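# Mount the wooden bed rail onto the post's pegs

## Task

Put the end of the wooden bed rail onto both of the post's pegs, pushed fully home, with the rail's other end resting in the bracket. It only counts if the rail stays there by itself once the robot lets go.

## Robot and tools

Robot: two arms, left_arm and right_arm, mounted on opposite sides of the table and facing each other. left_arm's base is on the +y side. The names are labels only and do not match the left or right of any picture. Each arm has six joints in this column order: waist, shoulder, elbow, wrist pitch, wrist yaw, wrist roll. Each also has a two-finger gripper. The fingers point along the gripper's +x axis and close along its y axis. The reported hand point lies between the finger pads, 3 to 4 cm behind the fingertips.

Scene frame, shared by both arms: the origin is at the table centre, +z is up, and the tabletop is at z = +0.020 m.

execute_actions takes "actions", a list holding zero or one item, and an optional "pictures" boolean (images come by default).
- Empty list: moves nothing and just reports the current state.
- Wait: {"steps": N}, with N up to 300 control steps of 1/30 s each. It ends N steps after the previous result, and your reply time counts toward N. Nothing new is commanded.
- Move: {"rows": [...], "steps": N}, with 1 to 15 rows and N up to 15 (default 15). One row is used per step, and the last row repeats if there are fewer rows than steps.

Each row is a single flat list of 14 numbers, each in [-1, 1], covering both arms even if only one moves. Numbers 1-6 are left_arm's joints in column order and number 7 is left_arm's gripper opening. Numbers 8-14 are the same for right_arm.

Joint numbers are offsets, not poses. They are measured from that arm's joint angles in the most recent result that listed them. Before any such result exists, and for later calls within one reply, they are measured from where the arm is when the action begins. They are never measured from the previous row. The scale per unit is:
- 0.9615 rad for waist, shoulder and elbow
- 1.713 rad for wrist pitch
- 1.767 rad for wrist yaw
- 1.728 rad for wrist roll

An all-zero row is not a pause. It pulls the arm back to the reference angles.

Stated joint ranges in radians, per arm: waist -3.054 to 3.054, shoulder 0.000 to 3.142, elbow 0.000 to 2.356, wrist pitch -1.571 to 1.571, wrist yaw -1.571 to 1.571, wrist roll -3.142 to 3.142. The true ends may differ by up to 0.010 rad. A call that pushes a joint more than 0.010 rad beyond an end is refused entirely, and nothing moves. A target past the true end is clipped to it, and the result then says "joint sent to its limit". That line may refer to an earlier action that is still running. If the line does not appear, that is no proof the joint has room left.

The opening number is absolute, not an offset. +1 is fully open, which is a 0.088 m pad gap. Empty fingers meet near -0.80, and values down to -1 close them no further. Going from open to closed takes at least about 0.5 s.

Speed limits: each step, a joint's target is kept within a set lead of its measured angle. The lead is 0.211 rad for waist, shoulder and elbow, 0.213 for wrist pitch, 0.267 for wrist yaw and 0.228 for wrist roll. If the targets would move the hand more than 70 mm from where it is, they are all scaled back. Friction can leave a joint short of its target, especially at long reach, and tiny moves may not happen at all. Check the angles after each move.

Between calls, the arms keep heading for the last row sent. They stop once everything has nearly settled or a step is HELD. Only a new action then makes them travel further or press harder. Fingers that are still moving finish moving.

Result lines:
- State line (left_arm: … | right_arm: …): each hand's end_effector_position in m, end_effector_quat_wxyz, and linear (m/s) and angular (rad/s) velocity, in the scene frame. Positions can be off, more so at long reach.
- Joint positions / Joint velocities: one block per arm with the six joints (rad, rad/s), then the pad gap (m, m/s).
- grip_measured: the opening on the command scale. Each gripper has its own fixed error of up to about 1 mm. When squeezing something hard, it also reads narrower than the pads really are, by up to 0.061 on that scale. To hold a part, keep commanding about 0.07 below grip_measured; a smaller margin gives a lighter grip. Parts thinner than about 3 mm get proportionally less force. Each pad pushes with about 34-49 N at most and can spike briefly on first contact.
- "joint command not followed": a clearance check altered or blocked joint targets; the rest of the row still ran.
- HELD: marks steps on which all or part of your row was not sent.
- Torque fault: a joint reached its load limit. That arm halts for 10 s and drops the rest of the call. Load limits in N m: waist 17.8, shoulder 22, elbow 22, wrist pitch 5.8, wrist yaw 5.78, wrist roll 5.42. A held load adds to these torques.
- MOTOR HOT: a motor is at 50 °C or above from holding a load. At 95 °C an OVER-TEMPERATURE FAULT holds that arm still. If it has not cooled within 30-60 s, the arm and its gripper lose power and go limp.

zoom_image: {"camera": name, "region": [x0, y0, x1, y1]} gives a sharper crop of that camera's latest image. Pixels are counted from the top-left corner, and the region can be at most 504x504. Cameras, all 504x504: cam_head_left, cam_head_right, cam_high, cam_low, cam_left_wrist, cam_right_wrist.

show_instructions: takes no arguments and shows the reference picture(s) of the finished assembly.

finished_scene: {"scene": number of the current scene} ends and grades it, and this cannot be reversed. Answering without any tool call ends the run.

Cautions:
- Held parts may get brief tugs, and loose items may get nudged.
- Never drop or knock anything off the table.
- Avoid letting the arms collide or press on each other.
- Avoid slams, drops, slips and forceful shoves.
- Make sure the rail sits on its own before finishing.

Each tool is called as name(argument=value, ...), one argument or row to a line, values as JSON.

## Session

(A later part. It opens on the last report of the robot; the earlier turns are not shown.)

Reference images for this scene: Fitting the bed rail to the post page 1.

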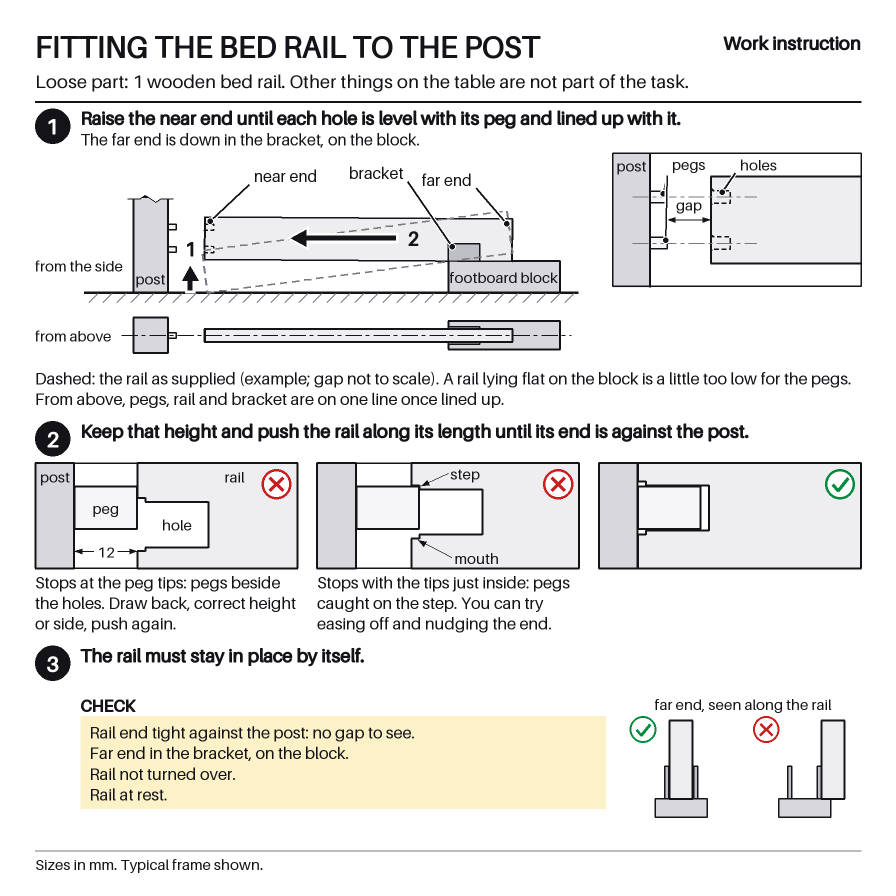

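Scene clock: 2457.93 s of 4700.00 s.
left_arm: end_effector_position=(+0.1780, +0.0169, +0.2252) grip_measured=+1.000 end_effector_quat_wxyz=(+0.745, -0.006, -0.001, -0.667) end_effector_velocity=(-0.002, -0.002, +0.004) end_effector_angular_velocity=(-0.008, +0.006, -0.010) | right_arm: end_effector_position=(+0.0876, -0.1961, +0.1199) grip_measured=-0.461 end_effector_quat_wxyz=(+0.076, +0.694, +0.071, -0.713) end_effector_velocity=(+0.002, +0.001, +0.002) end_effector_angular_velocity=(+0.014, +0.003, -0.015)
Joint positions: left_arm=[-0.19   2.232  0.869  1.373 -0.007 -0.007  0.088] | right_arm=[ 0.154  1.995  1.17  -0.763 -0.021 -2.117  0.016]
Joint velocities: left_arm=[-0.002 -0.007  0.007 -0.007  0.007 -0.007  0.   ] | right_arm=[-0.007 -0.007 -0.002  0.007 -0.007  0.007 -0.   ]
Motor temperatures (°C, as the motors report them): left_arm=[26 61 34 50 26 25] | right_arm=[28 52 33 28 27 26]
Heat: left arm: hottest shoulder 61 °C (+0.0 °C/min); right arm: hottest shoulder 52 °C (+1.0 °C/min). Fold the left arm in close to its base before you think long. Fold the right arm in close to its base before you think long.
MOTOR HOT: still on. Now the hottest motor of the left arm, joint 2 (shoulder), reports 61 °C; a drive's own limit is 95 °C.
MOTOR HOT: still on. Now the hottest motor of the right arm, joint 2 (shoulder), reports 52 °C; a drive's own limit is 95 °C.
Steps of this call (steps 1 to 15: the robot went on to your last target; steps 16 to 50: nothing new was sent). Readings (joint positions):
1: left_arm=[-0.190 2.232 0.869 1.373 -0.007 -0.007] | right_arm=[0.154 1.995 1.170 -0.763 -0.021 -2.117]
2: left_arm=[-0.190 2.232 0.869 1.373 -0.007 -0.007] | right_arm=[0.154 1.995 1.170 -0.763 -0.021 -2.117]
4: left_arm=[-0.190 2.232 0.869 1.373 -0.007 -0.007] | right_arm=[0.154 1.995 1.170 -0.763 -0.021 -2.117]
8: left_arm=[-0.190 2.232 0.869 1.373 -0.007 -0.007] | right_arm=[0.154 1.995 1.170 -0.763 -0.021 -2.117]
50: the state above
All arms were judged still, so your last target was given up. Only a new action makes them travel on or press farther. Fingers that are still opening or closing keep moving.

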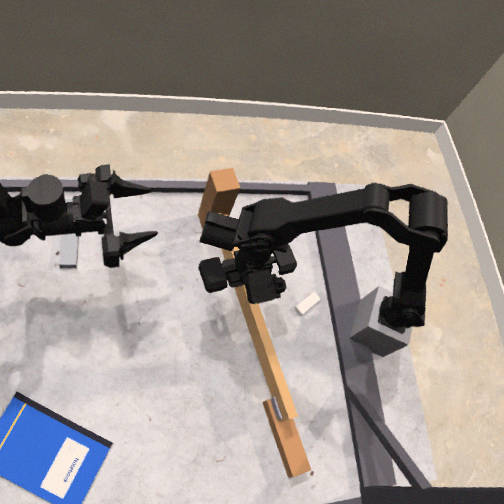

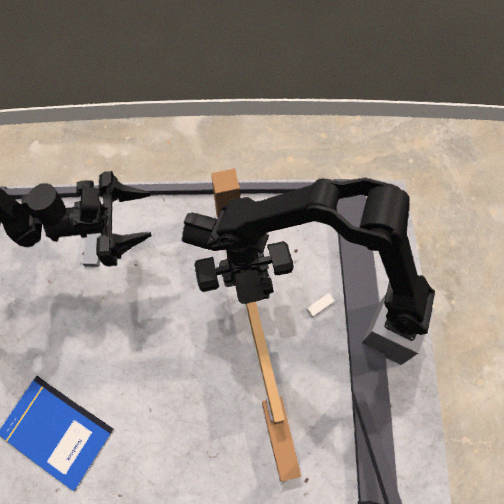

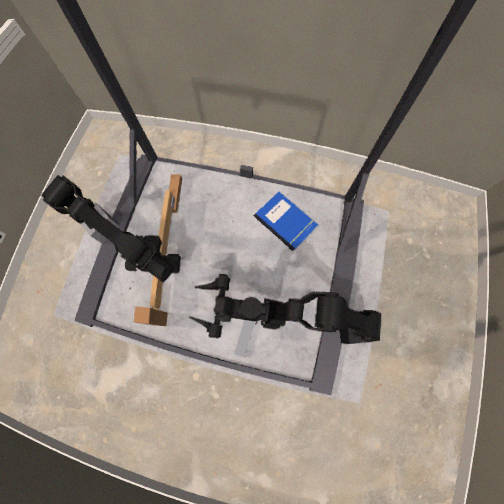

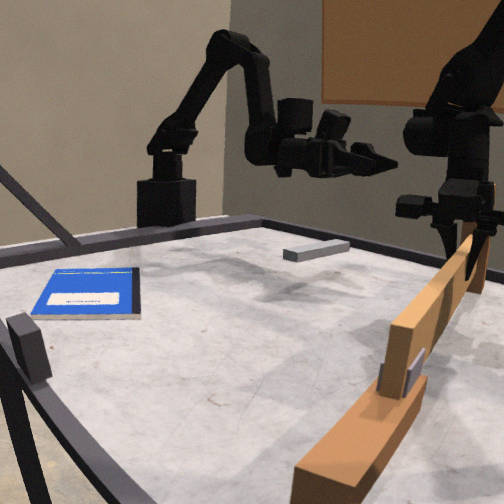

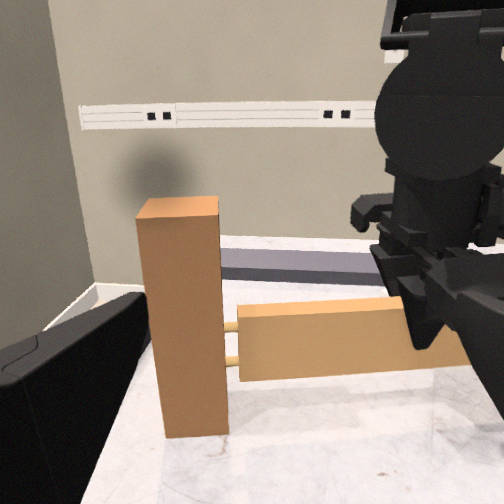

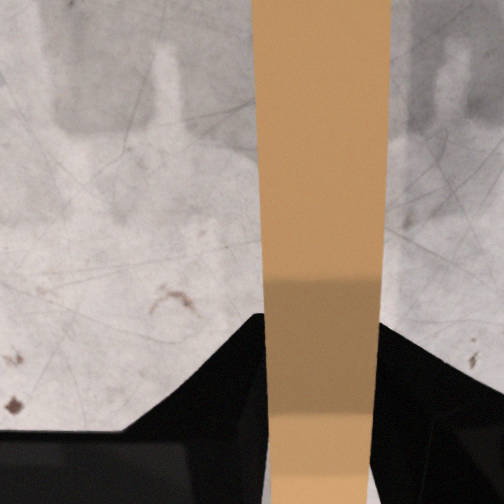

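execute_actions(
  actions=[
    {"rows":[[0,0,0,0,0,0,1,0.006,0,0,0,0.005,0,-0.9],[0,0,0,0,0,0,1,0.006,0,0,0,0.005,0,-0.9],[0,0,0,0,0,0,1,0.006,0,0,0,0.005,0,-0.9],[0,0,0,0,0,0,1,0.006,0,0,0,0.005,0,-0.9],[0,0,0,0,0,0,1,0.006,0.001,0,0,0.005,0,-0.9],[0,0,0,0,0,0,1,0.006,0.001,0,0,0.005,0,-0.9],[0,0,0,0,0,0,1,0.006,0.001,0,0,0.005,0,-0.9],[0,0,0,0,0,0,1,-0.022,0.001,0.0,0,0.009,0,-0.9]],"steps":15},
  ],
  pictures=false,
)

execute_actions(
  actions=[
    {"rows":[[0,0,0,0,0,0,1,0.006,0.018,0,0.001,0.005,0,-0.9],[0,0,0,0,0,0,1,0.006,0.018,0,0.001,0.005,0,-0.9],[0,0,0,0,0,0,1,0.006,0.018,0,0.001,0.005,0,-0.9],[0,0,0,0,0,0,1,0.006,0.018,0,0.001,0.005,0,-0.9],[0,0,0,0,0,0,1,0.006,0.001,0,0.001,0.005,0,-0.9],[0,0,0,0,0,0,1,0.006,0.001,0,0.001,0.005,0,-0.9],[0,0,0,0,0,0,1,0.006,0.001,0,0.001,0.005,0,-0.9],[0,0,0,0,0,0,1,-0.022,0.001,0.0,0.001,0.009,0,-0.9]],"steps":15},
  ],
  pictures=false,
)

execute_actions(
  actions=[
    {"rows":[[0,0,0,0,0,0,1,0.006,0.018,0,0.001,0.005,0,-0.9],[0,0,0,0,0,0,1,0.006,0.018,0,0.001,0.005,0,-0.9],[0,0,0,0,0,0,1,0.006,0.018,0,0.001,0.005,0,-0.9],[0,0,0,0,0,0,1,0.006,0.018,0,0.001,0.005,0,-0.9],[0,0,0,0,0,0,1,0.006,0.001,0,0.001,0.005,0,-0.9],[0,0,0,0,0,0,1,0.006,0.001,0,0.001,0.005,0,-0.9],[0,0,0,0,0,0,1,0.006,0.001,0,0.001,0.005,0,-0.9],[0,0,0,0,0,0,1,-0.022,0.001,0.0,0.001,0.009,0,-0.9]],"steps":15},
  ],
  pictures=false,
)

execute_actions(
  actions=[
    {"rows":[[0,0,0,0,0,0,1,0.006,0.018,0,0.001,0.005,0,-0.9],[0,0,0,0,0,0,1,0.006,0.018,0,0.001,0.005,0,-0.9],[0,0,0,0,0,0,1,0.006,0.018,0,0.001,0.005,0,-0.9],[0,0,0,0,0,0,1,0.006,0.018,0,0.001,0.005,0,-0.9],[0,0,0,0,0,0,1,0.006,0.001,0,0.001,0.005,0,-0.9],[0,0,0,0,0,0,1,0.006,0.001,0,0.001,0.005,0,-0.9],[0,0,0,0,0,0,1,0.006,0.001,0,0.001,0.005,0,-0.9],[0,0,0,0,0,0,1,-0.022,0.001,0.0,0.001,0.009,0,-0.9]],"steps":15},
  ],
  pictures=false,
)

execute_actions(
  actions=[
    {"rows":[[0,0,0,0,0,0,1,0.006,0.018,0,0.001,0.005,0,-0.9],[0,0,0,0,0,0,1,0.006,0.018,0,0.001,0.005,0,-0.9],[0,0,0,0,0,0,1,0.006,0.018,0,0.001,0.005,0,-0.9],[0,0,0,0,0,0,1,0.006,0.018,0,0.001,0.005,0,-0.9],[0,0,0,0,0,0,1,0.006,0.001,0,0.001,0.005,0,-0.9],[0,0,0,0,0,0,1,0.006,0.001,0,0.001,0.005,0,-0.9],[0,0,0,0,0,0,1,0.006,0.001,0,0.001,0.005,0,-0.9],[0,0,0,0,0,0,1,-0.022,0.001,0.0,0.001,0.009,0,-0.9]],"steps":15},
  ],
  pictures=false,
)

execute_actions(
  actions=[
    {"rows":[[0,0,0,0,0,0,1,0.006,0.018,0,0.001,0.005,0,-0.9],[0,0,0,0,0,0,1,0.006,0.018,0,0.001,0.005,0,-0.9],[0,0,0,0,0,0,1,0.006,0.018,0,0.001,0.005,0,-0.9],[0,0,0,0,0,0,1,0.006,0.018,0,0.001,0.005,0,-0.9],[0,0,0,0,0,0,1,0.006,0.001,0,0.001,0.005,0,-0.9],[0,0,0,0,0,0,1,0.006,0.001,0,0.001,0.005,0,-0.9],[0,0,0,0,0,0,1,0.006,0.001,0,0.001,0.005,0,-0.9],[0,0,0,0,0,0,1,-0.022,0.001,0.0,0.001,0.009,0,-0.9]],"steps":15},
  ],
  pictures=false,
)

Scene clock: 2475.67 s of 4700.00 s.
left_arm: end_effector_position=(+0.1780, +0.0169, +0.2252) grip_measured=+1.000 end_effector_quat_wxyz=(+0.745, -0.006, -0.001, -0.667) end_effector_velocity=(-0.000, -0.001, -0.003) end_effector_angular_velocity=(+0.015, +0.024, +0.005) | right_arm: end_effector_position=(+0.0877, -0.1961, +0.1199) grip_measured=-0.461 end_effector_quat_wxyz=(+0.075, +0.693, +0.070, -0.713) end_effector_velocity=(-0.001, -0.001, +0.002) end_effector_angular_velocity=(+0.005, +0.022, -0.000)
Joint positions: left_arm=[-0.19   2.232  0.869  1.373 -0.007 -0.007  0.088] | right_arm=[ 0.153  1.995  1.17  -0.763 -0.022 -2.117  0.016]
Joint velocities: left_arm=[-0.002 -0.002  0.002 -0.022 -0.007 -0.022  0.   ] | right_arm=[-0.007 -0.007 -0.002 -0.007 -0.022 -0.007  0.   ]
Motor temperatures (°C, as the motors report them): left_arm=[26 61 34 50 26 25] | right_arm=[28 50 33 28 27 26]
Heat: left arm: hottest shoulder 61 °C (+0.0 °C/min); right arm: hottest shoulder 50 °C (-1.0 °C/min). Fold the left arm in close to its base before you think long. Fold the right arm in close to its base before you think long.
MOTOR HOT: still on. Now the hottest motor of the left arm, joint 2 (shoulder), reports 61 °C; a drive's own limit is 95 °C.
MOTOR HOT: still on. Now the hottest motor of the right arm, joint 2 (shoulder), reports 50 °C; a drive's own limit is 95 °C.
Steps of this call (steps 1 to 90: nothing new was sent; then 14.23 s passed at rest; steps 91 to 105: all 15 steps of this action). Readings (joint positions):
91: left_arm=[-0.190 2.232 0.869 1.373 -0.007 -0.007] | right_arm=[0.154 1.995 1.170 -0.763 -0.021 -2.117]
92: left_arm=[-0.190 2.232 0.869 1.373 -0.007 -0.007] | right_arm=[0.155 1.995 1.170 -0.763 -0.020 -2.117]
94: left_arm=[-0.190 2.232 0.869 1.373 -0.007 -0.007] | right_arm=[0.155 1.995 1.170 -0.763 -0.019 -2.117]
98: left_arm=[-0.190 2.232 0.869 1.373 -0.007 -0.007] | right_arm=[0.155 1.995 1.170 -0.763 -0.019 -2.117]
105: the state above

Scene clock: 2476.17 s of 4700.00 s.
left_arm: end_effector_position=(+0.1780, +0.0169, +0.2252) grip_measured=+1.000 end_effector_quat_wxyz=(+0.745, -0.006, -0.001, -0.667) end_effector_velocity=(-0.000, -0.001, +0.000) end_effector_angular_velocity=(+0.003, -0.007, +0.005) | right_arm: end_effector_position=(+0.0878, -0.1961, +0.1198) grip_measured=-0.461 end_effector_quat_wxyz=(+0.075, +0.693, +0.070, -0.713) end_effector_velocity=(-0.003, -0.001, +0.002) end_effector_angular_velocity=(+0.005, +0.022, +0.004)
Joint positions: left_arm=[-0.19   2.232  0.869  1.373 -0.007 -0.007  0.088] | right_arm=[ 0.152  1.996  1.17  -0.763 -0.023 -2.117  0.016]
Joint velocities: left_arm=[-0.002 -0.002  0.002 -0.007 -0.007  0.007  0.   ] | right_arm=[-0.002 -0.007 -0.002 -0.007 -0.022 -0.007 -0.001]
Motor temperatures (°C, as the motors report them): left_arm=[26 61 34 50 26 25] | right_arm=[28 50 33 28 27 26]
Heat: left arm: hottest shoulder 61 °C (+0.0 °C/min); right arm: hottest shoulder 50 °C (-1.0 °C/min). Fold the left arm in close to its base before you think long. Fold the right arm in close to its base before you think long.
MOTOR HOT: still on. Now the hottest motor of the left arm, joint 2 (shoulder), reports 61 °C; a drive's own limit is 95 °C.
MOTOR HOT: still on. Now the hottest motor of the right arm, joint 2 (shoulder), reports 50 °C; a drive's own limit is 95 °C.
Steps of this call (steps 1 to 15: all 15 steps of this action). Readings (joint positions):
1: left_arm=[-0.190 2.232 0.869 1.373 -0.007 -0.007] | right_arm=[0.154 1.995 1.170 -0.763 -0.022 -2.117]
2: left_arm=[-0.190 2.232 0.869 1.373 -0.007 -0.007] | right_arm=[0.154 1.995 1.170 -0.763 -0.020 -2.117]
4: left_arm=[-0.190 2.232 0.869 1.373 -0.007 -0.007] | right_arm=[0.155 1.996 1.170 -0.763 -0.019 -2.117]
8: left_arm=[-0.190 2.232 0.869 1.373 -0.007 -0.007] | right_arm=[0.154 1.996 1.170 -0.763 -0.020 -2.117]
15: the state above

Scene clock: 2476.67 s of 4700.00 s.
left_arm: end_effector_position=(+0.1780, +0.0169, +0.2252) grip_measured=+1.000 end_effector_quat_wxyz=(+0.745, -0.006, -0.001, -0.667) end_effector_velocity=(-0.000, +0.002, -0.006) end_effector_angular_velocity=(+0.024, +0.025, +0.005) | right_arm: end_effector_position=(+0.0878, -0.1961, +0.1198) grip_measured=-0.461 end_effector_quat_wxyz=(+0.075, +0.693, +0.070, -0.714) end_effector_velocity=(+0.000, +0.001, +0.000) end_effector_angular_velocity=(+0.010, +0.005, +0.019)
Joint positions: left_arm=[-0.19   2.232  0.869  1.373 -0.007 -0.007  0.088] | right_arm=[ 0.152  1.996  1.17  -0.763 -0.024 -2.117  0.016]
Joint velocities: left_arm=[-0.002 -0.002 -0.007 -0.022 -0.007 -0.022  0.   ] | right_arm=[-0.002 -0.002 -0.002  0.007 -0.007 -0.022  0.   ]
Motor temperatures (°C, as the motors report them): left_arm=[26 61 34 50 26 25] | right_arm=[28 50 33 28 27 26]
Heat: left arm: hottest shoulder 61 °C (+0.0 °C/min); right arm: hottest shoulder 50 °C (-1.0 °C/min). Fold the left arm in close to its base before you think long. Fold the right arm in close to its base before you think long.
MOTOR HOT: still on. Now the hottest motor of the left arm, joint 2 (shoulder), reports 61 °C; a drive's own limit is 95 °C.
MOTOR HOT: still on. Now the hottest motor of the right arm, joint 2 (shoulder), reports 50 °C; a drive's own limit is 95 °C.
Steps of this call (steps 1 to 15: all 15 steps of this action). Readings (joint positions):
1: left_arm=[-0.190 2.232 0.869 1.373 -0.007 -0.007] | right_arm=[0.153 1.996 1.170 -0.763 -0.022 -2.117]
2: left_arm=[-0.190 2.232 0.869 1.373 -0.007 -0.007] | right_arm=[0.154 1.996 1.170 -0.763 -0.021 -2.117]
4: left_arm=[-0.190 2.232 0.869 1.373 -0.007 -0.007] | right_arm=[0.155 1.996 1.170 -0.763 -0.020 -2.117]
8: left_arm=[-0.190 2.232 0.869 1.373 -0.007 -0.007] | right_arm=[0.154 1.996 1.170 -0.763 -0.021 -2.117]
15: the state above

Scene clock: 2477.17 s of 4700.00 s.
left_arm: end_effector_position=(+0.1780, +0.0169, +0.2252) grip_measured=+1.000 end_effector_quat_wxyz=(+0.745, -0.006, -0.001, -0.667) end_effector_velocity=(-0.000, +0.000, -0.004) end_effector_angular_velocity=(+0.021, +0.010, +0.005) | right_arm: end_effector_position=(+0.0878, -0.1961, +0.1198) grip_measured=-0.461 end_effector_quat_wxyz=(+0.075, +0.693, +0.070, -0.714) end_effector_velocity=(-0.002, +0.003, +0.002) end_effector_angular_velocity=(+0.024, +0.030, -0.015)
Joint positions: left_arm=[-0.19   2.232  0.869  1.373 -0.007 -0.007  0.088] | right_arm=[ 0.152  1.996  1.17  -0.763 -0.024 -2.117  0.016]
Joint velocities: left_arm=[-0.002 -0.002 -0.002 -0.022 -0.007 -0.007  0.   ] | right_arm=[-0.007 -0.007 -0.002  0.007 -0.037  0.007  0.   ]
Motor temperatures (°C, as the motors report them): left_arm=[26 61 34 50 26 25] | right_arm=[28 50 33 28 27 26]
Heat: left arm: hottest shoulder 61 °C (+0.0 °C/min); right arm: hottest shoulder 50 °C (-1.0 °C/min). Fold the left arm in close to its base before you think long. Fold the right arm in close to its base before you think long.
MOTOR HOT: still on. Now the hottest motor of the left arm, joint 2 (shoulder), reports 61 °C; a drive's own limit is 95 °C.
MOTOR HOT: still on. Now the hottest motor of the right arm, joint 2 (shoulder), reports 50 °C; a drive's own limit is 95 °C.
Steps of this call (steps 1 to 15: all 15 steps of this action). Readings (joint positions):
1: left_arm=[-0.190 2.232 0.869 1.373 -0.007 -0.007] | right_arm=[0.153 1.996 1.170 -0.763 -0.023 -2.117]
2: left_arm=[-0.190 2.232 0.869 1.373 -0.007 -0.007] | right_arm=[0.154 1.996 1.170 -0.763 -0.022 -2.117]
4: left_arm=[-0.190 2.232 0.869 1.373 -0.007 -0.007] | right_arm=[0.154 1.996 1.170 -0.763 -0.021 -2.117]
8: left_arm=[-0.190 2.232 0.869 1.373 -0.007 -0.007] | right_arm=[0.154 1.996 1.170 -0.763 -0.021 -2.117]
15: the state above

Scene clock: 2477.67 s of 4700.00 s.
left_arm: end_effector_position=(+0.1780, +0.0169, +0.2252) grip_measured=+1.000 end_effector_quat_wxyz=(+0.745, -0.006, -0.001, -0.667) end_effector_velocity=(-0.002, +0.001, -0.003) end_effector_angular_velocity=(+0.011, +0.008, -0.010) | right_arm: end_effector_position=(+0.0878, -0.1961, +0.1198) grip_measured=-0.461 end_effector_quat_wxyz=(+0.074, +0.693, +0.070, -0.714) end_effector_velocity=(-0.001, -0.002, +0.000) end_effector_angular_velocity=(-0.005, +0.009, -0.010)
Joint positions: left_arm=[-0.19   2.232  0.869  1.373 -0.007 -0.007  0.088] | right_arm=[ 0.151  1.996  1.17  -0.763 -0.025 -2.117  0.016]
Joint velocities: left_arm=[-0.002 -0.002 -0.007 -0.007  0.007 -0.007  0.   ] | right_arm=[-0.002 -0.002 -0.002 -0.007 -0.007  0.007 -0.   ]
Motor temperatures (°C, as the motors report them): left_arm=[26 61 34 50 26 25] | right_arm=[28 50 33 28 27 26]
Heat: left arm: hottest shoulder 61 °C (+0.0 °C/min); right arm: hottest shoulder 50 °C (-1.0 °C/min). Fold the left arm in close to its base before you think long. Fold the right arm in close to its base before you think long.
MOTOR HOT: still on. Now the hottest motor of the left arm, joint 2 (shoulder), reports 61 °C; a drive's own limit is 95 °C.
MOTOR HOT: still on. Now the hottest motor of the right arm, joint 2 (shoulder), reports 50 °C; a drive's own limit is 95 °C.
Steps of this call (steps 1 to 15: all 15 steps of this action). Readings (joint positions):
1: left_arm=[-0.190 2.232 0.869 1.373 -0.007 -0.007] | right_arm=[0.152 1.996 1.170 -0.763 -0.024 -2.117]
2: left_arm=[-0.190 2.232 0.869 1.373 -0.007 -0.007] | right_arm=[0.154 1.996 1.170 -0.763 -0.022 -2.117]
4: left_arm=[-0.190 2.232 0.869 1.373 -0.007 -0.007] | right_arm=[0.154 1.996 1.170 -0.763 -0.021 -2.117]
8: left_arm=[-0.190 2.232 0.869 1.373 -0.007 -0.007] | right_arm=[0.153 1.996 1.170 -0.763 -0.022 -2.117]
15: the state above

Scene clock: 2478.17 s of 4700.00 s.
left_arm: end_effector_position=(+0.1780, +0.0169, +0.2252) grip_measured=+1.000 end_effector_quat_wxyz=(+0.745, -0.006, -0.001, -0.667) end_effector_velocity=(-0.000, +0.000, -0.001) end_effector_angular_velocity=(+0.006, +0.008, +0.005) | right_arm: end_effector_position=(+0.0878, -0.1961, +0.1198) grip_measured=-0.461 end_effector_quat_wxyz=(+0.074, +0.693, +0.070, -0.714) end_effector_velocity=(-0.000, +0.001, -0.001) end_effector_angular_velocity=(+0.005, +0.006, -0.010)
Joint positions: left_arm=[-0.19   2.232  0.869  1.373 -0.007 -0.007  0.088] | right_arm=[ 0.151  1.996  1.17  -0.763 -0.025 -2.117  0.016]
Joint velocities: left_arm=[-0.002 -0.002 -0.002 -0.007 -0.007 -0.007  0.   ] | right_arm=[-0.002  0.002 -0.002  0.007 -0.007  0.007 -0.   ]
Motor temperatures (°C, as the motors report them): left_arm=[26 61 34 50 26 25] | right_arm=[28 50 33 28 27 26]
Heat: left arm: hottest shoulder 61 °C (+0.0 °C/min); right arm: hottest shoulder 50 °C (-1.0 °C/min). Fold the left arm in close to its base before you think long. Fold the right arm in close to its base before you think long.
MOTOR HOT: still on. Now the hottest motor of the left arm, joint 2 (shoulder), reports 61 °C; a drive's own limit is 95 °C.
MOTOR HOT: still on. Now the hottest motor of the right arm, joint 2 (shoulder), reports 50 °C; a drive's own limit is 95 °C.
Steps of this call (steps 1 to 15: all 15 steps of this action). Readings (joint positions):
1: left_arm=[-0.190 2.232 0.869 1.373 -0.007 -0.007] | right_arm=[0.152 1.996 1.170 -0.763 -0.024 -2.117]
2: left_arm=[-0.190 2.232 0.869 1.373 -0.007 -0.007] | right_arm=[0.153 1.996 1.170 -0.763 -0.022 -2.117]
4: left_arm=[-0.190 2.232 0.869 1.373 -0.007 -0.007] | right_arm=[0.154 1.996 1.170 -0.763 -0.021 -2.117]
8: left_arm=[-0.190 2.232 0.869 1.373 -0.007 -0.007] | right_arm=[0.153 1.996 1.170 -0.763 -0.022 -2.117]
15: the state above

execute_actions(
  actions=[
    {"rows":[[0,0,0,0,0,0,1,0.008,0,-0.013,0.003,0.007,0,-0.9],[0,0,0,0,0,0,1,0.008,0,-0.013,0.003,0.007,0,-0.9],[0,0,0,0,0,0,1,0.008,0,-0.013,0.001,0.007,0,-0.9],[0,0,0,0,0,0,1,0.008,0,-0.001,0.001,0.007,0,-0.9],[0,0,0,0,0,0,1,0.008,0,-0.001,0.001,0.007,0,-0.9],[0,0,0,0,0,0,1,0.008,0,-0.001,0.001,0.007,0,-0.9],[0,0,0,0,0,0,1,0.008,0,-0.001,0.001,0.007,0,-0.9],[0,0,0,0,0,0,1,-0.02,0,-0.001,0.001,0.011,0,-0.9]],"steps":15},
  ],
  pictures=false,
)

execute_actions(
  actions=[
    {"rows":[[0,0,0,0,0,0,1,0.006,0,-0.013,0.003,0.005,0,-0.9],[0,0,0,0,0,0,1,0.006,0,-0.013,0.003,0.005,0,-0.9],[0,0,0,0,0,0,1,0.006,0,-0.013,0.001,0.005,0,-0.9],[0,0,0,0,0,0,1,0.006,0,-0.001,0.001,0.005,0,-0.9],[0,0,0,0,0,0,1,0.006,0,-0.001,0.001,0.005,0,-0.9],[0,0,0,0,0,0,1,0.006,0,-0.001,0.001,0.005,0,-0.9],[0,0,0,0,0,0,1,0.006,0,-0.001,0.001,0.005,0,-0.9],[0,0,0,0,0,0,1,-0.022,0,-0.001,0.001,0.009,0,-0.9]],"steps":15},
  ],
  pictures=false,
)

execute_actions(
  actions=[
    {"rows":[[0,0,0,0,0,0,1,0.006,0,-0.013,0.003,0.005,0,-0.9],[0,0,0,0,0,0,1,0.006,0,-0.013,0.003,0.005,0,-0.9],[0,0,0,0,0,0,1,0.006,0,-0.013,0.001,0.005,0,-0.9],[0,0,0,0,0,0,1,0.006,0,-0.001,0.001,0.005,0,-0.9],[0,0,0,0,0,0,1,0.006,0,-0.001,0.001,0.005,0,-0.9],[0,0,0,0,0,0,1,0.006,0,-0.001,0.001,0.005,0,-0.9],[0,0,0,0,0,0,1,0.006,0,-0.001,0.001,0.005,0,-0.9],[0,0,0,0,0,0,1,-0.022,0,-0.001,0.001,0.009,0,-0.9]],"steps":15},
  ],
  pictures=false,
)

execute_actions(
  actions=[
    {"rows":[[0,0,0,0,0,0,1,0.006,0,-0.013,0.003,0.005,0,-0.9],[0,0,0,0,0,0,1,0.006,0,-0.013,0.003,0.005,0,-0.9],[0,0,0,0,0,0,1,0.006,0,-0.013,0.001,0.005,0,-0.9],[0,0,0,0,0,0,1,0.006,0,-0.001,0.001,0.005,0,-0.9],[0,0,0,0,0,0,1,0.006,0,-0.001,0.001,0.005,0,-0.9],[0,0,0,0,0,0,1,0.006,0,-0.001,0.001,0.005,0,-0.9],[0,0,0,0,0,0,1,0.006,0,-0.001,0.001,0.005,0,-0.9],[0,0,0,0,0,0,1,-0.022,0,-0.001,0.001,0.009,0,-0.9]],"steps":15},
  ],
  pictures=false,
)

execute_actions(
  actions=[
    {"rows":[[0,0,0,0,0,0,1,0.006,0,-0.013,0.003,0.005,0,-0.9],[0,0,0,0,0,0,1,0.006,0,-0.013,0.003,0.005,0,-0.9],[0,0,0,0,0,0,1,0.006,0,-0.013,0.001,0.005,0,-0.9],[0,0,0,0,0,0,1,0.006,0,-0.001,0.001,0.005,0,-0.9],[0,0,0,0,0,0,1,0.006,0,-0.001,0.001,0.005,0,-0.9],[0,0,0,0,0,0,1,0.006,0,-0.001,0.001,0.005,0,-0.9],[0,0,0,0,0,0,1,0.006,0,-0.001,0.001,0.005,0,-0.9],[0,0,0,0,0,0,1,-0.022,0,-0.001,0.001,0.009,0,-0.9]],"steps":15},
  ],
  pictures=false,
)

execute_actions(
  actions=[
    {"rows":[[0,0,0,0,0,0,1,0.006,0,-0.013,0.003,0.005,0,-0.9],[0,0,0,0,0,0,1,0.006,0,-0.013,0.003,0.005,0,-0.9],[0,0,0,0,0,0,1,0.006,0,-0.013,0.001,0.005,0,-0.9],[0,0,0,0,0,0,1,0.006,0,-0.001,0.001,0.005,0,-0.9],[0,0,0,0,0,0,1,0.006,0,-0.001,0.001,0.005,0,-0.9],[0,0,0,0,0,0,1,0.006,0,-0.001,0.001,0.005,0,-0.9],[0,0,0,0,0,0,1,0.006,0,-0.001,0.001,0.005,0,-0.9],[0,0,0,0,0,0,1,-0.022,0,-0.001,0.001,0.009,0,-0.9]],"steps":15},
  ],
  pictures=false,
)

Scene clock: 2502.33 s of 4700.00 s.
left_arm: end_effector_position=(+0.1780, +0.0169, +0.2252) grip_measured=+1.000 end_effector_quat_wxyz=(+0.745, -0.006, -0.001, -0.667) end_effector_velocity=(+0.002, +0.001, -0.001) end_effector_angular_velocity=(+0.006, +0.008, +0.010) | right_arm: end_effector_position=(+0.0878, -0.1960, +0.1198) grip_measured=-0.461 end_effector_quat_wxyz=(+0.075, +0.693, +0.071, -0.713) end_effector_velocity=(-0.002, -0.001, +0.002) end_effector_angular_velocity=(-0.000, +0.008, -0.005)
Joint positions: left_arm=[-0.19   2.232  0.869  1.373 -0.007 -0.007  0.088] | right_arm=[ 0.152  1.996  1.17  -0.762 -0.023 -2.117  0.016]
Joint velocities: left_arm=[ 0.002 -0.002 -0.002 -0.007 -0.007 -0.007  0.   ] | right_arm=[ 0.002 -0.007 -0.002 -0.007 -0.007  0.007 -0.   ]
Motor temperatures (°C, as the motors report them): left_arm=[26 61 34 50 26 25] | right_arm=[28 50 33 28 27 26]
Heat: left arm: hottest shoulder 61 °C (+0.0 °C/min); right arm: hottest shoulder 50 °C (-1.0 °C/min). Fold the left arm in close to its base before you think long. Fold the right arm in close to its base before you think long.
MOTOR HOT: still on. Now the hottest motor of the left arm, joint 2 (shoulder), reports 61 °C; a drive's own limit is 95 °C.
MOTOR HOT: still on. Now the hottest motor of the right arm, joint 2 (shoulder), reports 50 °C; a drive's own limit is 95 °C.
Steps of this call (steps 1 to 15: the robot went on to your last target; steps 16 to 90: nothing new was sent; then 20.67 s passed at rest; steps 91 to 105: all 15 steps of this action). Readings (joint positions):
91: left_arm=[-0.190 2.232 0.869 1.373 -0.007 -0.007] | right_arm=[0.152 1.996 1.170 -0.763 -0.024 -2.117]
92: left_arm=[-0.190 2.232 0.869 1.373 -0.007 -0.007] | right_arm=[0.154 1.996 1.170 -0.763 -0.021 -2.117]
94: left_arm=[-0.190 2.232 0.869 1.373 -0.007 -0.007] | right_arm=[0.155 1.996 1.170 -0.762 -0.019 -2.117]
98: left_arm=[-0.190 2.232 0.869 1.373 -0.007 -0.007] | right_arm=[0.154 1.996 1.170 -0.762 -0.020 -2.117]
105: the state above

Scene clock: 2502.83 s of 4700.00 s.
left_arm: end_effector_position=(+0.1780, +0.0169, +0.2252) grip_measured=+1.000 end_effector_quat_wxyz=(+0.745, -0.006, -0.001, -0.667) end_effector_velocity=(-0.000, +0.002, -0.003) end_effector_angular_velocity=(+0.011, +0.009, +0.005) | right_arm: end_effector_position=(+0.0877, -0.1961, +0.1197) grip_measured=-0.461 end_effector_quat_wxyz=(+0.075, +0.693, +0.070, -0.714) end_effector_velocity=(+0.000, +0.001, +0.000) end_effector_angular_velocity=(+0.010, +0.005, +0.005)
Joint positions: left_arm=[-0.19   2.232  0.869  1.373 -0.007 -0.007  0.088] | right_arm=[ 0.152  1.996  1.169 -0.762 -0.024 -2.117  0.016]
Joint velocities: left_arm=[-0.002 -0.002 -0.007 -0.007 -0.007 -0.007  0.   ] | right_arm=[-0.002 -0.002 -0.002  0.007 -0.007 -0.007  0.   ]
Motor temperatures (°C, as the motors report them): left_arm=[26 61 34 50 26 25] | right_arm=[28 50 33 28 27 26]
Heat: left arm: hottest shoulder 61 °C (+0.0 °C/min); right arm: hottest shoulder 50 °C (-1.0 °C/min). Fold the left arm in close to its base before you think long. Fold the right arm in close to its base before you think long.
MOTOR HOT: still on. Now the hottest motor of the left arm, joint 2 (shoulder), reports 61 °C; a drive's own limit is 95 °C.
MOTOR HOT: still on. Now the hottest motor of the right arm, joint 2 (shoulder), reports 50 °C; a drive's own limit is 95 °C.
Steps of this call (steps 1 to 15: all 15 steps of this action). Readings (joint positions):
1: left_arm=[-0.190 2.232 0.869 1.373 -0.007 -0.007] | right_arm=[0.153 1.996 1.170 -0.762 -0.022 -2.117]
2: left_arm=[-0.190 2.232 0.869 1.373 -0.007 -0.007] | right_arm=[0.154 1.996 1.170 -0.762 -0.021 -2.117]
4: left_arm=[-0.190 2.232 0.869 1.373 -0.007 -0.007] | right_arm=[0.155 1.996 1.169 -0.762 -0.020 -2.117]
8: left_arm=[-0.190 2.232 0.869 1.373 -0.007 -0.007] | right_arm=[0.154 1.996 1.169 -0.762 -0.021 -2.117]
15: the state above

Scene clock: 2503.33 s of 4700.00 s.
left_arm: end_effector_position=(+0.1780, +0.0169, +0.2252) grip_measured=+1.000 end_effector_quat_wxyz=(+0.745, -0.006, -0.001, -0.667) end_effector_velocity=(-0.000, +0.000, -0.004) end_effector_angular_velocity=(+0.019, +0.024, +0.005) | right_arm: end_effector_position=(+0.0877, -0.1961, +0.1197) grip_measured=-0.461 end_effector_quat_wxyz=(+0.075, +0.693, +0.070, -0.714) end_effector_velocity=(-0.002, +0.001, -0.001) end_effector_angular_velocity=(+0.009, +0.020, -0.010)
Joint positions: left_arm=[-0.19   2.232  0.869  1.373 -0.007 -0.007  0.088] | right_arm=[ 0.152  1.996  1.169 -0.762 -0.024 -2.117  0.016]
Joint velocities: left_arm=[-0.002 -0.002 -0.002 -0.022 -0.007 -0.022  0.   ] | right_arm=[-0.002  0.002 -0.002  0.007 -0.022  0.007 -0.   ]
Motor temperatures (°C, as the motors report them): left_arm=[26 61 34 50 26 25] | right_arm=[28 50 33 28 27 26]
Heat: left arm: hottest shoulder 61 °C (+0.0 °C/min); right arm: hottest shoulder 50 °C (-1.0 °C/min). Fold the left arm in close to its base before you think long. Fold the right arm in close to its base before you think long.
MOTOR HOT: still on. Now the hottest motor of the left arm, joint 2 (shoulder), reports 61 °C; a drive's own limit is 95 °C.
MOTOR HOT: still on. Now the hottest motor of the right arm, joint 2 (shoulder), reports 50 °C; a drive's own limit is 95 °C.
Steps of this call (steps 1 to 15: all 15 steps of this action). Readings (joint positions):
1: left_arm=[-0.190 2.232 0.869 1.373 -0.007 -0.007] | right_arm=[0.153 1.996 1.169 -0.762 -0.023 -2.117]
2: left_arm=[-0.190 2.232 0.869 1.373 -0.007 -0.007] | right_arm=[0.154 1.996 1.169 -0.762 -0.022 -2.117]
4: left_arm=[-0.190 2.232 0.869 1.373 -0.007 -0.007] | right_arm=[0.154 1.996 1.169 -0.762 -0.021 -2.117]
8: left_arm=[-0.190 2.232 0.869 1.373 -0.007 -0.007] | right_arm=[0.154 1.996 1.169 -0.762 -0.021 -2.117]
15: the state above

Scene clock: 2503.83 s of 4700.00 s.
left_arm: end_effector_position=(+0.1780, +0.0169, +0.2252) grip_measured=+1.000 end_effector_quat_wxyz=(+0.745, -0.006, -0.001, -0.667) end_effector_velocity=(-0.000, +0.001, -0.007) end_effector_angular_velocity=(+0.026, +0.010, +0.005) | right_arm: end_effector_position=(+0.0878, -0.1961, +0.1197) grip_measured=-0.461 end_effector_quat_wxyz=(+0.074, +0.693, +0.070, -0.714) end_effector_velocity=(-0.003, -0.001, +0.000) end_effector_angular_velocity=(-0.004, +0.010, +0.024)
Joint positions: left_arm=[-0.19   2.232  0.869  1.373 -0.007 -0.007  0.088] | right_arm=[ 0.151  1.996  1.169 -0.762 -0.025 -2.117  0.016]
Joint velocities: left_arm=[-0.002  0.002 -0.002 -0.022 -0.007 -0.007  0.   ] | right_arm=[ 0.002 -0.002 -0.002 -0.007 -0.007 -0.022 -0.   ]
Motor temperatures (°C, as the motors report them): left_arm=[26 61 34 50 26 25] | right_arm=[28 50 33 28 27 26]
Heat: left arm: hottest shoulder 61 °C (+0.0 °C/min); right arm: hottest shoulder 50 °C (-1.0 °C/min). Fold the left arm in close to its base before you think long. Fold the right arm in close to its base before you think long.
MOTOR HOT: still on. Now the hottest motor of the left arm, joint 2 (shoulder), reports 61 °C; a drive's own limit is 95 °C.
MOTOR HOT: still on. Now the hottest motor of the right arm, joint 2 (shoulder), reports 50 °C; a drive's own limit is 95 °C.
Steps of this call (steps 1 to 15: all 15 steps of this action). Readings (joint positions):
1: left_arm=[-0.190 2.232 0.869 1.373 -0.007 -0.007] | right_arm=[0.152 1.996 1.169 -0.762 -0.024 -2.117]
2: left_arm=[-0.190 2.232 0.869 1.373 -0.007 -0.007] | right_arm=[0.154 1.996 1.169 -0.762 -0.022 -2.117]
4: left_arm=[-0.190 2.232 0.869 1.373 -0.007 -0.007] | right_arm=[0.154 1.996 1.169 -0.762 -0.021 -2.117]
8: left_arm=[-0.190 2.232 0.869 1.373 -0.007 -0.007] | right_arm=[0.153 1.996 1.169 -0.762 -0.022 -2.117]
15: the state above

Scene clock: 2504.33 s of 4700.00 s.
left_arm: end_effector_position=(+0.1780, +0.0169, +0.2252) grip_measured=+1.000 end_effector_quat_wxyz=(+0.745, -0.006, -0.001, -0.667) end_effector_velocity=(-0.000, -0.001, +0.004) end_effector_angular_velocity=(-0.013, +0.006, +0.005) | right_arm: end_effector_position=(+0.0878, -0.1960, +0.1197) grip_measured=-0.461 end_effector_quat_wxyz=(+0.074, +0.693, +0.070, -0.714) end_effector_velocity=(-0.001, -0.001, +0.002) end_effector_angular_velocity=(+0.005, +0.021, -0.015)
Joint positions: left_arm=[-0.19   2.232  0.869  1.373 -0.007 -0.007  0.088] | right_arm=[ 0.151  1.996  1.169 -0.762 -0.025 -2.117  0.016]
Joint velocities: left_arm=[-0.002 -0.002  0.002  0.007 -0.007 -0.007  0.   ] | right_arm=[-0.007 -0.007 -0.002 -0.007 -0.022  0.007 -0.   ]
Motor temperatures (°C, as the motors report them): left_arm=[26 61 34 50 26 25] | right_arm=[28 50 33 28 27 26]
Heat: left arm: hottest shoulder 61 °C (+0.0 °C/min); right arm: hottest shoulder 50 °C (-1.0 °C/min). Fold the left arm in close to its base before you think long. Fold the right arm in close to its base before you think long.
MOTOR HOT: still on. Now the hottest motor of the left arm, joint 2 (shoulder), reports 61 °C; a drive's own limit is 95 °C.
MOTOR HOT: still on. Now the hottest motor of the right arm, joint 2 (shoulder), reports 50 °C; a drive's own limit is 95 °C.
Steps of this call (steps 1 to 15: all 15 steps of this action). Readings (joint positions):
1: left_arm=[-0.190 2.232 0.869 1.373 -0.007 -0.007] | right_arm=[0.152 1.996 1.169 -0.762 -0.024 -2.117]
2: left_arm=[-0.190 2.232 0.869 1.373 -0.007 -0.007] | right_arm=[0.153 1.996 1.169 -0.762 -0.022 -2.117]
4: left_arm=[-0.190 2.232 0.869 1.373 -0.007 -0.007] | right_arm=[0.154 1.996 1.169 -0.762 -0.021 -2.117]
8: left_arm=[-0.190 2.232 0.869 1.373 -0.007 -0.007] | right_arm=[0.153 1.996 1.169 -0.762 -0.022 -2.117]
15: the state above

Scene clock: 2504.83 s of 4700.00 s.
left_arm: end_effector_position=(+0.1780, +0.0169, +0.2252) grip_measured=+1.000 end_effector_quat_wxyz=(+0.745, -0.006, -0.001, -0.667) end_effector_velocity=(-0.000, -0.001, -0.005) end_effector_angular_velocity=(+0.021, +0.010, +0.005) | right_arm: end_effector_position=(+0.0878, -0.1961, +0.1197) grip_measured=-0.461 end_effector_quat_wxyz=(+0.074, +0.692, +0.070, -0.714) end_effector_velocity=(-0.003, -0.006, -0.001) end_effector_angular_velocity=(-0.018, +0.030, -0.000)
Joint positions: left_arm=[-0.19   2.232  0.869  1.373 -0.007 -0.007  0.088] | right_arm=[ 0.151  1.996  1.169 -0.762 -0.025 -2.117  0.016]
Joint velocities: left_arm=[-0.002  0.002  0.002 -0.022 -0.007 -0.007  0.   ] | right_arm=[-0.007 -0.002 -0.007 -0.022 -0.022 -0.007 -0.   ]
Motor temperatures (°C, as the motors report them): left_arm=[26 61 34 50 26 25] | right_arm=[28 50 33 28 27 26]
Heat: left arm: hottest shoulder 61 °C (+0.0 °C/min); right arm: hottest shoulder 50 °C (-1.0 °C/min). Fold the left arm in close to its base before you think long. Fold the right arm in close to its base before you think long.
MOTOR HOT: still on. Now the hottest motor of the left arm, joint 2 (shoulder), reports 61 °C; a drive's own limit is 95 °C.
MOTOR HOT: still on. Now the hottest motor of the right arm, joint 2 (shoulder), reports 50 °C; a drive's own limit is 95 °C.
Steps of this call (steps 1 to 15: all 15 steps of this action). Readings (joint positions):
1: left_arm=[-0.190 2.232 0.869 1.373 -0.007 -0.007] | right_arm=[0.152 1.996 1.169 -0.762 -0.024 -2.117]
2: left_arm=[-0.190 2.232 0.869 1.373 -0.007 -0.007] | right_arm=[0.153 1.996 1.169 -0.762 -0.023 -2.117]
4: left_arm=[-0.190 2.232 0.869 1.373 -0.007 -0.007] | right_arm=[0.154 1.996 1.169 -0.762 -0.022 -2.117]
8: left_arm=[-0.190 2.232 0.869 1.373 -0.007 -0.007] | right_arm=[0.153 1.996 1.169 -0.762 -0.022 -2.117]
15: the state above

execute_actions(
  actions=[
    {"rows":[[0,0,0,0,0,0,1,0.008,-0.034,0,-0.003,0.007,0,-0.9],[0,0,0,0,0,0,1,0.008,-0.034,0,-0.003,0.007,0,-0.9],[0,0,0,0,0,0,1,0.008,-0.001,0,-0.001,0.007,0,-0.9],[0,0,0,0,0,0,1,0.008,-0.001,0,-0.001,0.007,0,-0.9],[0,0,0,0,0,0,1,0.008,-0.001,0,-0.001,0.007,0,-0.9],[0,0,0,0,0,0,1,0.008,-0.001,0,-0.001,0.007,0,-0.9],[0,0,0,0,0,0,1,0.008,-0.001,0,-0.001,0.007,0,-0.9],[0,0,0,0,0,0,1,-0.02,-0.001,0,-0.001,0.011,0,-0.9]],"steps":15},
  ],
  pictures=false,
)

execute_actions(
  actions=[
    {"rows":[[0,0,0,0,0,0,1,0.006,-0.034,0,-0.003,0.005,0,-0.9],[0,0,0,0,0,0,1,0.006,-0.034,0,-0.003,0.005,0,-0.9],[0,0,0,0,0,0,1,0.006,-0.001,0,-0.001,0.005,0,-0.9],[0,0,0,0,0,0,1,0.006,-0.001,0,-0.001,0.005,0,-0.9],[0,0,0,0,0,0,1,0.006,-0.001,0,-0.001,0.005,0,-0.9],[0,0,0,0,0,0,1,0.006,-0.001,0,-0.001,0.005,0,-0.9],[0,0,0,0,0,0,1,0.006,-0.001,0,-0.001,0.005,0,-0.9],[0,0,0,0,0,0,1,-0.022,-0.001,0,-0.001,0.009,0,-0.9]],"steps":15},
  ],
  pictures=false,
)

execute_actions(
  actions=[
    {"rows":[[0,0,0,0,0,0,1,0.006,-0.034,0,-0.003,0.005,0,-0.9],[0,0,0,0,0,0,1,0.006,-0.034,0,-0.003,0.005,0,-0.9],[0,0,0,0,0,0,1,0.006,-0.001,0,-0.001,0.005,0,-0.9],[0,0,0,0,0,0,1,0.006,-0.001,0,-0.001,0.005,0,-0.9],[0,0,0,0,0,0,1,0.006,-0.001,0,-0.001,0.005,0,-0.9],[0,0,0,0,0,0,1,0.006,-0.001,0,-0.001,0.005,0,-0.9],[0,0,0,0,0,0,1,0.006,-0.001,0,-0.001,0.005,0,-0.9],[0,0,0,0,0,0,1,-0.022,-0.001,0,-0.001,0.009,0,-0.9]],"steps":15},
  ],
  pictures=false,
)

execute_actions(
  actions=[
    {"rows":[[0,0,0,0,0,0,1,0.006,-0.034,0,-0.003,0.005,0,-0.9],[0,0,0,0,0,0,1,0.006,-0.034,0,-0.003,0.005,0,-0.9],[0,0,0,0,0,0,1,0.006,-0.001,0,-0.001,0.005,0,-0.9],[0,0,0,0,0,0,1,0.006,-0.001,0,-0.001,0.005,0,-0.9],[0,0,0,0,0,0,1,0.006,-0.001,0,-0.001,0.005,0,-0.9],[0,0,0,0,0,0,1,0.006,-0.001,0,-0.001,0.005,0,-0.9],[0,0,0,0,0,0,1,0.006,-0.001,0,-0.001,0.005,0,-0.9],[0,0,0,0,0,0,1,-0.022,-0.001,0,-0.001,0.009,0,-0.9]],"steps":15},
  ],
  pictures=false,
)

execute_actions(
  actions=[
    {"rows":[[0,0,0,0,0,0,1,0.006,-0.034,0,-0.003,0.005,0,-0.9],[0,0,0,0,0,0,1,0.006,-0.034,0,-0.003,0.005,0,-0.9],[0,0,0,0,0,0,1,0.006,-0.001,0,-0.001,0.005,0,-0.9],[0,0,0,0,0,0,1,0.006,-0.001,0,-0.001,0.005,0,-0.9],[0,0,0,0,0,0,1,0.006,-0.001,0,-0.001,0.005,0,-0.9],[0,0,0,0,0,0,1,0.006,-0.001,0,-0.001,0.005,0,-0.9],[0,0,0,0,0,0,1,0.006,-0.001,0,-0.001,0.005,0,-0.9],[0,0,0,0,0,0,1,-0.022,-0.001,0,-0.001,0.009,0,-0.9]],"steps":15},
  ],
  pictures=false,
)

execute_actions(
  actions=[
    {"rows":[[0,0,0,0,0,0,1,0.006,-0.034,0,-0.003,0.005,0,-0.9],[0,0,0,0,0,0,1,0.006,-0.034,0,-0.003,0.005,0,-0.9],[0,0,0,0,0,0,1,0.006,-0.001,0,-0.001,0.005,0,-0.9],[0,0,0,0,0,0,1,0.006,-0.001,0,-0.001,0.005,0,-0.9],[0,0,0,0,0,0,1,0.006,-0.001,0,-0.001,0.005,0,-0.9],[0,0,0,0,0,0,1,0.006,-0.001,0,-0.001,0.005,0,-0.9],[0,0,0,0,0,0,1,0.006,-0.001,0,-0.001,0.005,0,-0.9],[0,0,0,0,0,0,1,-0.022,-0.001,0,-0.001,0.009,0,-0.9]],"steps":15},
  ],
  pictures=false,
)

Scene clock: 2523.40 s of 4700.00 s.
left_arm: end_effector_position=(+0.1780, +0.0169, +0.2252) grip_measured=+1.000 end_effector_quat_wxyz=(+0.745, -0.006, -0.001, -0.667) end_effector_velocity=(-0.000, +0.000, -0.004) end_effector_angular_velocity=(+0.023, -0.005, +0.005) | right_arm: end_effector_position=(+0.0878, -0.1957, +0.1205) grip_measured=-0.461 end_effector_quat_wxyz=(+0.074, +0.694, +0.071, -0.713) end_effector_velocity=(-0.002, -0.005, +0.000) end_effector_angular_velocity=(-0.018, +0.014, +0.005)
Joint positions: left_arm=[-0.19   2.232  0.869  1.373 -0.007 -0.007  0.088] | right_arm=[ 0.152  1.993  1.169 -0.762 -0.023 -2.117  0.016]
Joint velocities: left_arm=[-0.002 -0.002 -0.002 -0.022 -0.007  0.007  0.   ] | right_arm=[-0.002 -0.002 -0.002 -0.022 -0.007 -0.007  0.   ]
Motor temperatures (°C, as the motors report them): left_arm=[26 61 34 50 26 25] | right_arm=[28 50 33 28 27 26]
Heat: left arm: hottest shoulder 61 °C (+0.0 °C/min); right arm: hottest shoulder 50 °C (-1.0 °C/min). Fold the left arm in close to its base before you think long. Fold the right arm in close to its base before you think long.
MOTOR HOT: still on. Now the hottest motor of the left arm, joint 2 (shoulder), reports 61 °C; a drive's own limit is 95 °C.
MOTOR HOT: still on. Now the hottest motor of the right arm, joint 2 (shoulder), reports 50 °C; a drive's own limit is 95 °C.
Steps of this call (steps 1 to 15: the robot went on to your last target; steps 16 to 90: nothing new was sent; then 15.07 s passed at rest; steps 91 to 105: all 15 steps of this action). Readings (joint positions):
91: left_arm=[-0.190 2.232 0.869 1.373 -0.007 -0.007] | right_arm=[0.152 1.994 1.169 -0.762 -0.024 -2.117]
92: left_arm=[-0.190 2.232 0.869 1.373 -0.007 -0.007] | right_arm=[0.154 1.993 1.169 -0.762 -0.022 -2.117]
94: left_arm=[-0.190 2.232 0.869 1.373 -0.007 -0.007] | right_arm=[0.155 1.993 1.169 -0.762 -0.019 -2.117]
98: left_arm=[-0.190 2.232 0.869 1.373 -0.007 -0.007] | right_arm=[0.154 1.993 1.169 -0.762 -0.020 -2.117]
105: the state above

Scene clock: 2523.90 s of 4700.00 s.
left_arm: end_effector_position=(+0.1780, +0.0169, +0.2252) grip_measured=+1.000 end_effector_quat_wxyz=(+0.745, -0.006, -0.001, -0.667) end_effector_velocity=(-0.002, +0.000, +0.002) end_effector_angular_velocity=(-0.008, +0.006, -0.010) | right_arm: end_effector_position=(+0.0879, -0.1957, +0.1206) grip_measured=-0.461 end_effector_quat_wxyz=(+0.074, +0.694, +0.072, -0.713) end_effector_velocity=(-0.001, -0.001, +0.002) end_effector_angular_velocity=(+0.000, +0.008, +0.005)
Joint positions: left_arm=[-0.19   2.232  0.869  1.373 -0.007 -0.007  0.088] | right_arm=[ 0.152  1.993  1.169 -0.762 -0.024 -2.117  0.016]
Joint velocities: left_arm=[-0.002 -0.002 -0.002  0.007  0.007 -0.007  0.   ] | right_arm=[-0.002 -0.007 -0.002 -0.007 -0.007 -0.007 -0.   ]
Motor temperatures (°C, as the motors report them): left_arm=[26 61 34 50 26 25] | right_arm=[28 50 33 28 27 26]
Heat: left arm: hottest shoulder 61 °C (+0.0 °C/min); right arm: hottest shoulder 50 °C (-1.0 °C/min). Fold the left arm in close to its base before you think long. Fold the right arm in close to its base before you think long.
MOTOR HOT: still on. Now the hottest motor of the left arm, joint 2 (shoulder), reports 61 °C; a drive's own limit is 95 °C.
MOTOR HOT: still on. Now the hottest motor of the right arm, joint 2 (shoulder), reports 50 °C; a drive's own limit is 95 °C.
Steps of this call (steps 1 to 15: all 15 steps of this action). Readings (joint positions):
1: left_arm=[-0.190 2.232 0.869 1.373 -0.007 -0.007] | right_arm=[0.153 1.993 1.169 -0.762 -0.022 -2.117]
2: left_arm=[-0.190 2.232 0.869 1.373 -0.007 -0.007] | right_arm=[0.154 1.993 1.169 -0.762 -0.021 -2.117]
4: left_arm=[-0.190 2.232 0.869 1.373 -0.007 -0.007] | right_arm=[0.155 1.993 1.169 -0.762 -0.020 -2.117]
8: left_arm=[-0.190 2.232 0.869 1.373 -0.007 -0.007] | right_arm=[0.154 1.993 1.169 -0.762 -0.020 -2.117]
15: the state above

Scene clock: 2524.40 s of 4700.00 s.
left_arm: end_effector_position=(+0.1780, +0.0169, +0.2252) grip_measured=+1.000 end_effector_quat_wxyz=(+0.745, -0.006, -0.001, -0.667) end_effector_velocity=(+0.002, +0.002, -0.003) end_effector_angular_velocity=(+0.011, +0.009, +0.010) | right_arm: end_effector_position=(+0.0880, -0.1957, +0.1208) grip_measured=-0.461 end_effector_quat_wxyz=(+0.073, +0.693, +0.072, -0.713) end_effector_velocity=(+0.001, -0.002, +0.000) end_effector_angular_velocity=(-0.004, +0.009, -0.000)
Joint positions: left_arm=[-0.19   2.232  0.869  1.373 -0.007 -0.007  0.088] | right_arm=[ 0.152  1.992  1.169 -0.762 -0.024 -2.117  0.016]
Joint velocities: left_arm=[ 0.002 -0.002 -0.007 -0.007 -0.007 -0.007  0.   ] | right_arm=[-0.007 -0.002 -0.002 -0.007 -0.007 -0.007 -0.   ]
Motor temperatures (°C, as the motors report them): left_arm=[26 61 34 50 26 25] | right_arm=[28 50 33 28 27 26]
Heat: left arm: hottest shoulder 61 °C (+0.0 °C/min); right arm: hottest shoulder 50 °C (-1.0 °C/min). Fold the left arm in close to its base before you think long. Fold the right arm in close to its base before you think long.
MOTOR HOT: still on. Now the hottest motor of the left arm, joint 2 (shoulder), reports 61 °C; a drive's own limit is 95 °C.
MOTOR HOT: still on. Now the hottest motor of the right arm, joint 2 (shoulder), reports 50 °C; a drive's own limit is 95 °C.
Steps of this call (steps 1 to 15: all 15 steps of this action). Readings (joint positions):
1: left_arm=[-0.190 2.232 0.869 1.373 -0.007 -0.007] | right_arm=[0.153 1.992 1.169 -0.762 -0.023 -2.117]
2: left_arm=[-0.190 2.232 0.869 1.373 -0.007 -0.007] | right_arm=[0.154 1.992 1.169 -0.762 -0.021 -2.117]
4: left_arm=[-0.190 2.232 0.869 1.373 -0.007 -0.007] | right_arm=[0.154 1.992 1.169 -0.762 -0.020 -2.117]
8: left_arm=[-0.190 2.232 0.869 1.373 -0.007 -0.007] | right_arm=[0.154 1.992 1.169 -0.762 -0.021 -2.117]
15: the state above

Scene clock: 2524.90 s of 4700.00 s.
left_arm: end_effector_position=(+0.1780, +0.0169, +0.2252) grip_measured=+1.000 end_effector_quat_wxyz=(+0.745, -0.006, -0.001, -0.667) end_effector_velocity=(+0.002, -0.000, +0.000) end_effector_angular_velocity=(+0.002, +0.008, +0.010) | right_arm: end_effector_position=(+0.0880, -0.1957, +0.1209) grip_measured=-0.461 end_effector_quat_wxyz=(+0.073, +0.693, +0.072, -0.713) end_effector_velocity=(-0.001, -0.006, +0.000) end_effector_angular_velocity=(-0.018, +0.014, +0.015)
Joint positions: left_arm=[-0.19   2.232  0.869  1.373 -0.007 -0.007  0.088] | right_arm=[ 0.151  1.992  1.169 -0.762 -0.024 -2.117  0.016]
Joint velocities: left_arm=[ 0.002 -0.002  0.002 -0.007 -0.007 -0.007  0.   ] | right_arm=[-0.007 -0.002 -0.002 -0.022 -0.007 -0.022 -0.   ]
Motor temperatures (°C, as the motors report them): left_arm=[26 61 34 50 26 25] | right_arm=[28 50 33 28 27 26]
Heat: left arm: hottest shoulder 61 °C (+0.0 °C/min); right arm: hottest shoulder 50 °C (-1.0 °C/min). Fold the left arm in close to its base before you think long. Fold the right arm in close to its base before you think long.
MOTOR HOT: still on. Now the hottest motor of the left arm, joint 2 (shoulder), reports 61 °C; a drive's own limit is 95 °C.
MOTOR HOT: still on. Now the hottest motor of the right arm, joint 2 (shoulder), reports 50 °C; a drive's own limit is 95 °C.
Steps of this call (steps 1 to 15: all 15 steps of this action). Readings (joint positions):
1: left_arm=[-0.190 2.232 0.869 1.373 -0.007 -0.007] | right_arm=[0.152 1.992 1.169 -0.762 -0.024 -2.117]
2: left_arm=[-0.190 2.232 0.869 1.373 -0.007 -0.007] | right_arm=[0.154 1.992 1.169 -0.762 -0.022 -2.117]
4: left_arm=[-0.190 2.232 0.869 1.373 -0.007 -0.007] | right_arm=[0.154 1.992 1.169 -0.762 -0.021 -2.117]
8: left_arm=[-0.190 2.232 0.869 1.373 -0.007 -0.007] | right_arm=[0.153 1.992 1.169 -0.762 -0.021 -2.117]
15: the state above

Scene clock: 2525.40 s of 4700.00 s.
left_arm: end_effector_position=(+0.1780, +0.0169, +0.2252) grip_measured=+1.000 end_effector_quat_wxyz=(+0.745, -0.006, -0.001, -0.667) end_effector_velocity=(-0.000, +0.002, -0.003) end_effector_angular_velocity=(+0.010, +0.023, +0.005) | right_arm: end_effector_position=(+0.0880, -0.1956, +0.1210) grip_measured=-0.461 end_effector_quat_wxyz=(+0.073, +0.693, +0.072, -0.713) end_effector_velocity=(-0.003, -0.001, +0.002) end_effector_angular_velocity=(+0.005, +0.022, +0.005)
Joint positions: left_arm=[-0.19   2.232  0.869  1.373 -0.007 -0.007  0.088] | right_arm=[ 0.151  1.992  1.169 -0.762 -0.025 -2.117  0.016]
Joint velocities: left_arm=[-0.002 -0.002 -0.007 -0.007 -0.007 -0.022  0.   ] | right_arm=[-0.002 -0.007 -0.002 -0.007 -0.022 -0.007 -0.   ]
Motor temperatures (°C, as the motors report them): left_arm=[26 61 34 50 26 25] | right_arm=[28 50 33 28 27 26]
Heat: left arm: hottest shoulder 61 °C (+0.0 °C/min); right arm: hottest shoulder 50 °C (-1.0 °C/min). Fold the left arm in close to its base before you think long. Fold the right arm in close to its base before you think long.
MOTOR HOT: still on. Now the hottest motor of the left arm, joint 2 (shoulder), reports 61 °C; a drive's own limit is 95 °C.
MOTOR HOT: still on. Now the hottest motor of the right arm, joint 2 (shoulder), reports 50 °C; a drive's own limit is 95 °C.
Steps of this call (steps 1 to 15: all 15 steps of this action). Readings (joint positions):
1: left_arm=[-0.190 2.232 0.869 1.373 -0.007 -0.007] | right_arm=[0.152 1.992 1.169 -0.762 -0.024 -2.117]
2: left_arm=[-0.190 2.232 0.869 1.373 -0.007 -0.007] | right_arm=[0.153 1.992 1.169 -0.762 -0.022 -2.117]
4: left_arm=[-0.190 2.232 0.869 1.373 -0.007 -0.007] | right_arm=[0.154 1.992 1.169 -0.762 -0.021 -2.117]
8: left_arm=[-0.190 2.232 0.869 1.373 -0.007 -0.007] | right_arm=[0.153 1.992 1.169 -0.762 -0.022 -2.117]
15: the state above

Scene clock: 2525.90 s of 4700.00 s.
left_arm: end_effector_position=(+0.1780, +0.0169, +0.2252) grip_measured=+1.000 end_effector_quat_wxyz=(+0.745, -0.006, -0.001, -0.667) end_effector_velocity=(-0.000, +0.002, -0.005) end_effector_angular_velocity=(+0.016, +0.009, +0.005) | right_arm: end_effector_position=(+0.0880, -0.1956, +0.1210) grip_measured=-0.461 end_effector_quat_wxyz=(+0.073, +0.693, +0.072, -0.713) end_effector_velocity=(+0.000, -0.003, -0.001) end_effector_angular_velocity=(-0.009, +0.011, -0.000)
Joint positions: left_arm=[-0.19   2.232  0.869  1.373 -0.007 -0.007  0.088] | right_arm=[ 0.151  1.992  1.169 -0.762 -0.025 -2.117  0.016]
Joint velocities: left_arm=[-0.002  0.002 -0.007 -0.007 -0.007 -0.007  0.   ] | right_arm=[-0.007  0.002 -0.002 -0.007 -0.007 -0.007  0.   ]
Motor temperatures (°C, as the motors report them): left_arm=[26 61 34 50 26 25] | right_arm=[28 50 33 28 27 26]
Heat: left arm: hottest shoulder 61 °C (+0.0 °C/min); right arm: hottest shoulder 50 °C (-1.0 °C/min). Fold the left arm in close to its base before you think long. Fold the right arm in close to its base before you think long.
MOTOR HOT: still on. Now the hottest motor of the left arm, joint 2 (shoulder), reports 61 °C; a drive's own limit is 95 °C.
MOTOR HOT: still on. Now the hottest motor of the right arm, joint 2 (shoulder), reports 50 °C; a drive's own limit is 95 °C.
Steps of this call (steps 1 to 15: all 15 steps of this action). Readings (joint positions):
1: left_arm=[-0.190 2.232 0.869 1.373 -0.007 -0.007] | right_arm=[0.152 1.992 1.169 -0.762 -0.024 -2.117]
2: left_arm=[-0.190 2.232 0.869 1.373 -0.007 -0.007] | right_arm=[0.153 1.992 1.169 -0.762 -0.022 -2.117]
4: left_arm=[-0.190 2.232 0.869 1.373 -0.007 -0.007] | right_arm=[0.154 1.992 1.169 -0.762 -0.021 -2.117]
8: left_arm=[-0.190 2.232 0.869 1.373 -0.007 -0.007] | right_arm=[0.153 1.992 1.169 -0.762 -0.022 -2.117]
15: the state above


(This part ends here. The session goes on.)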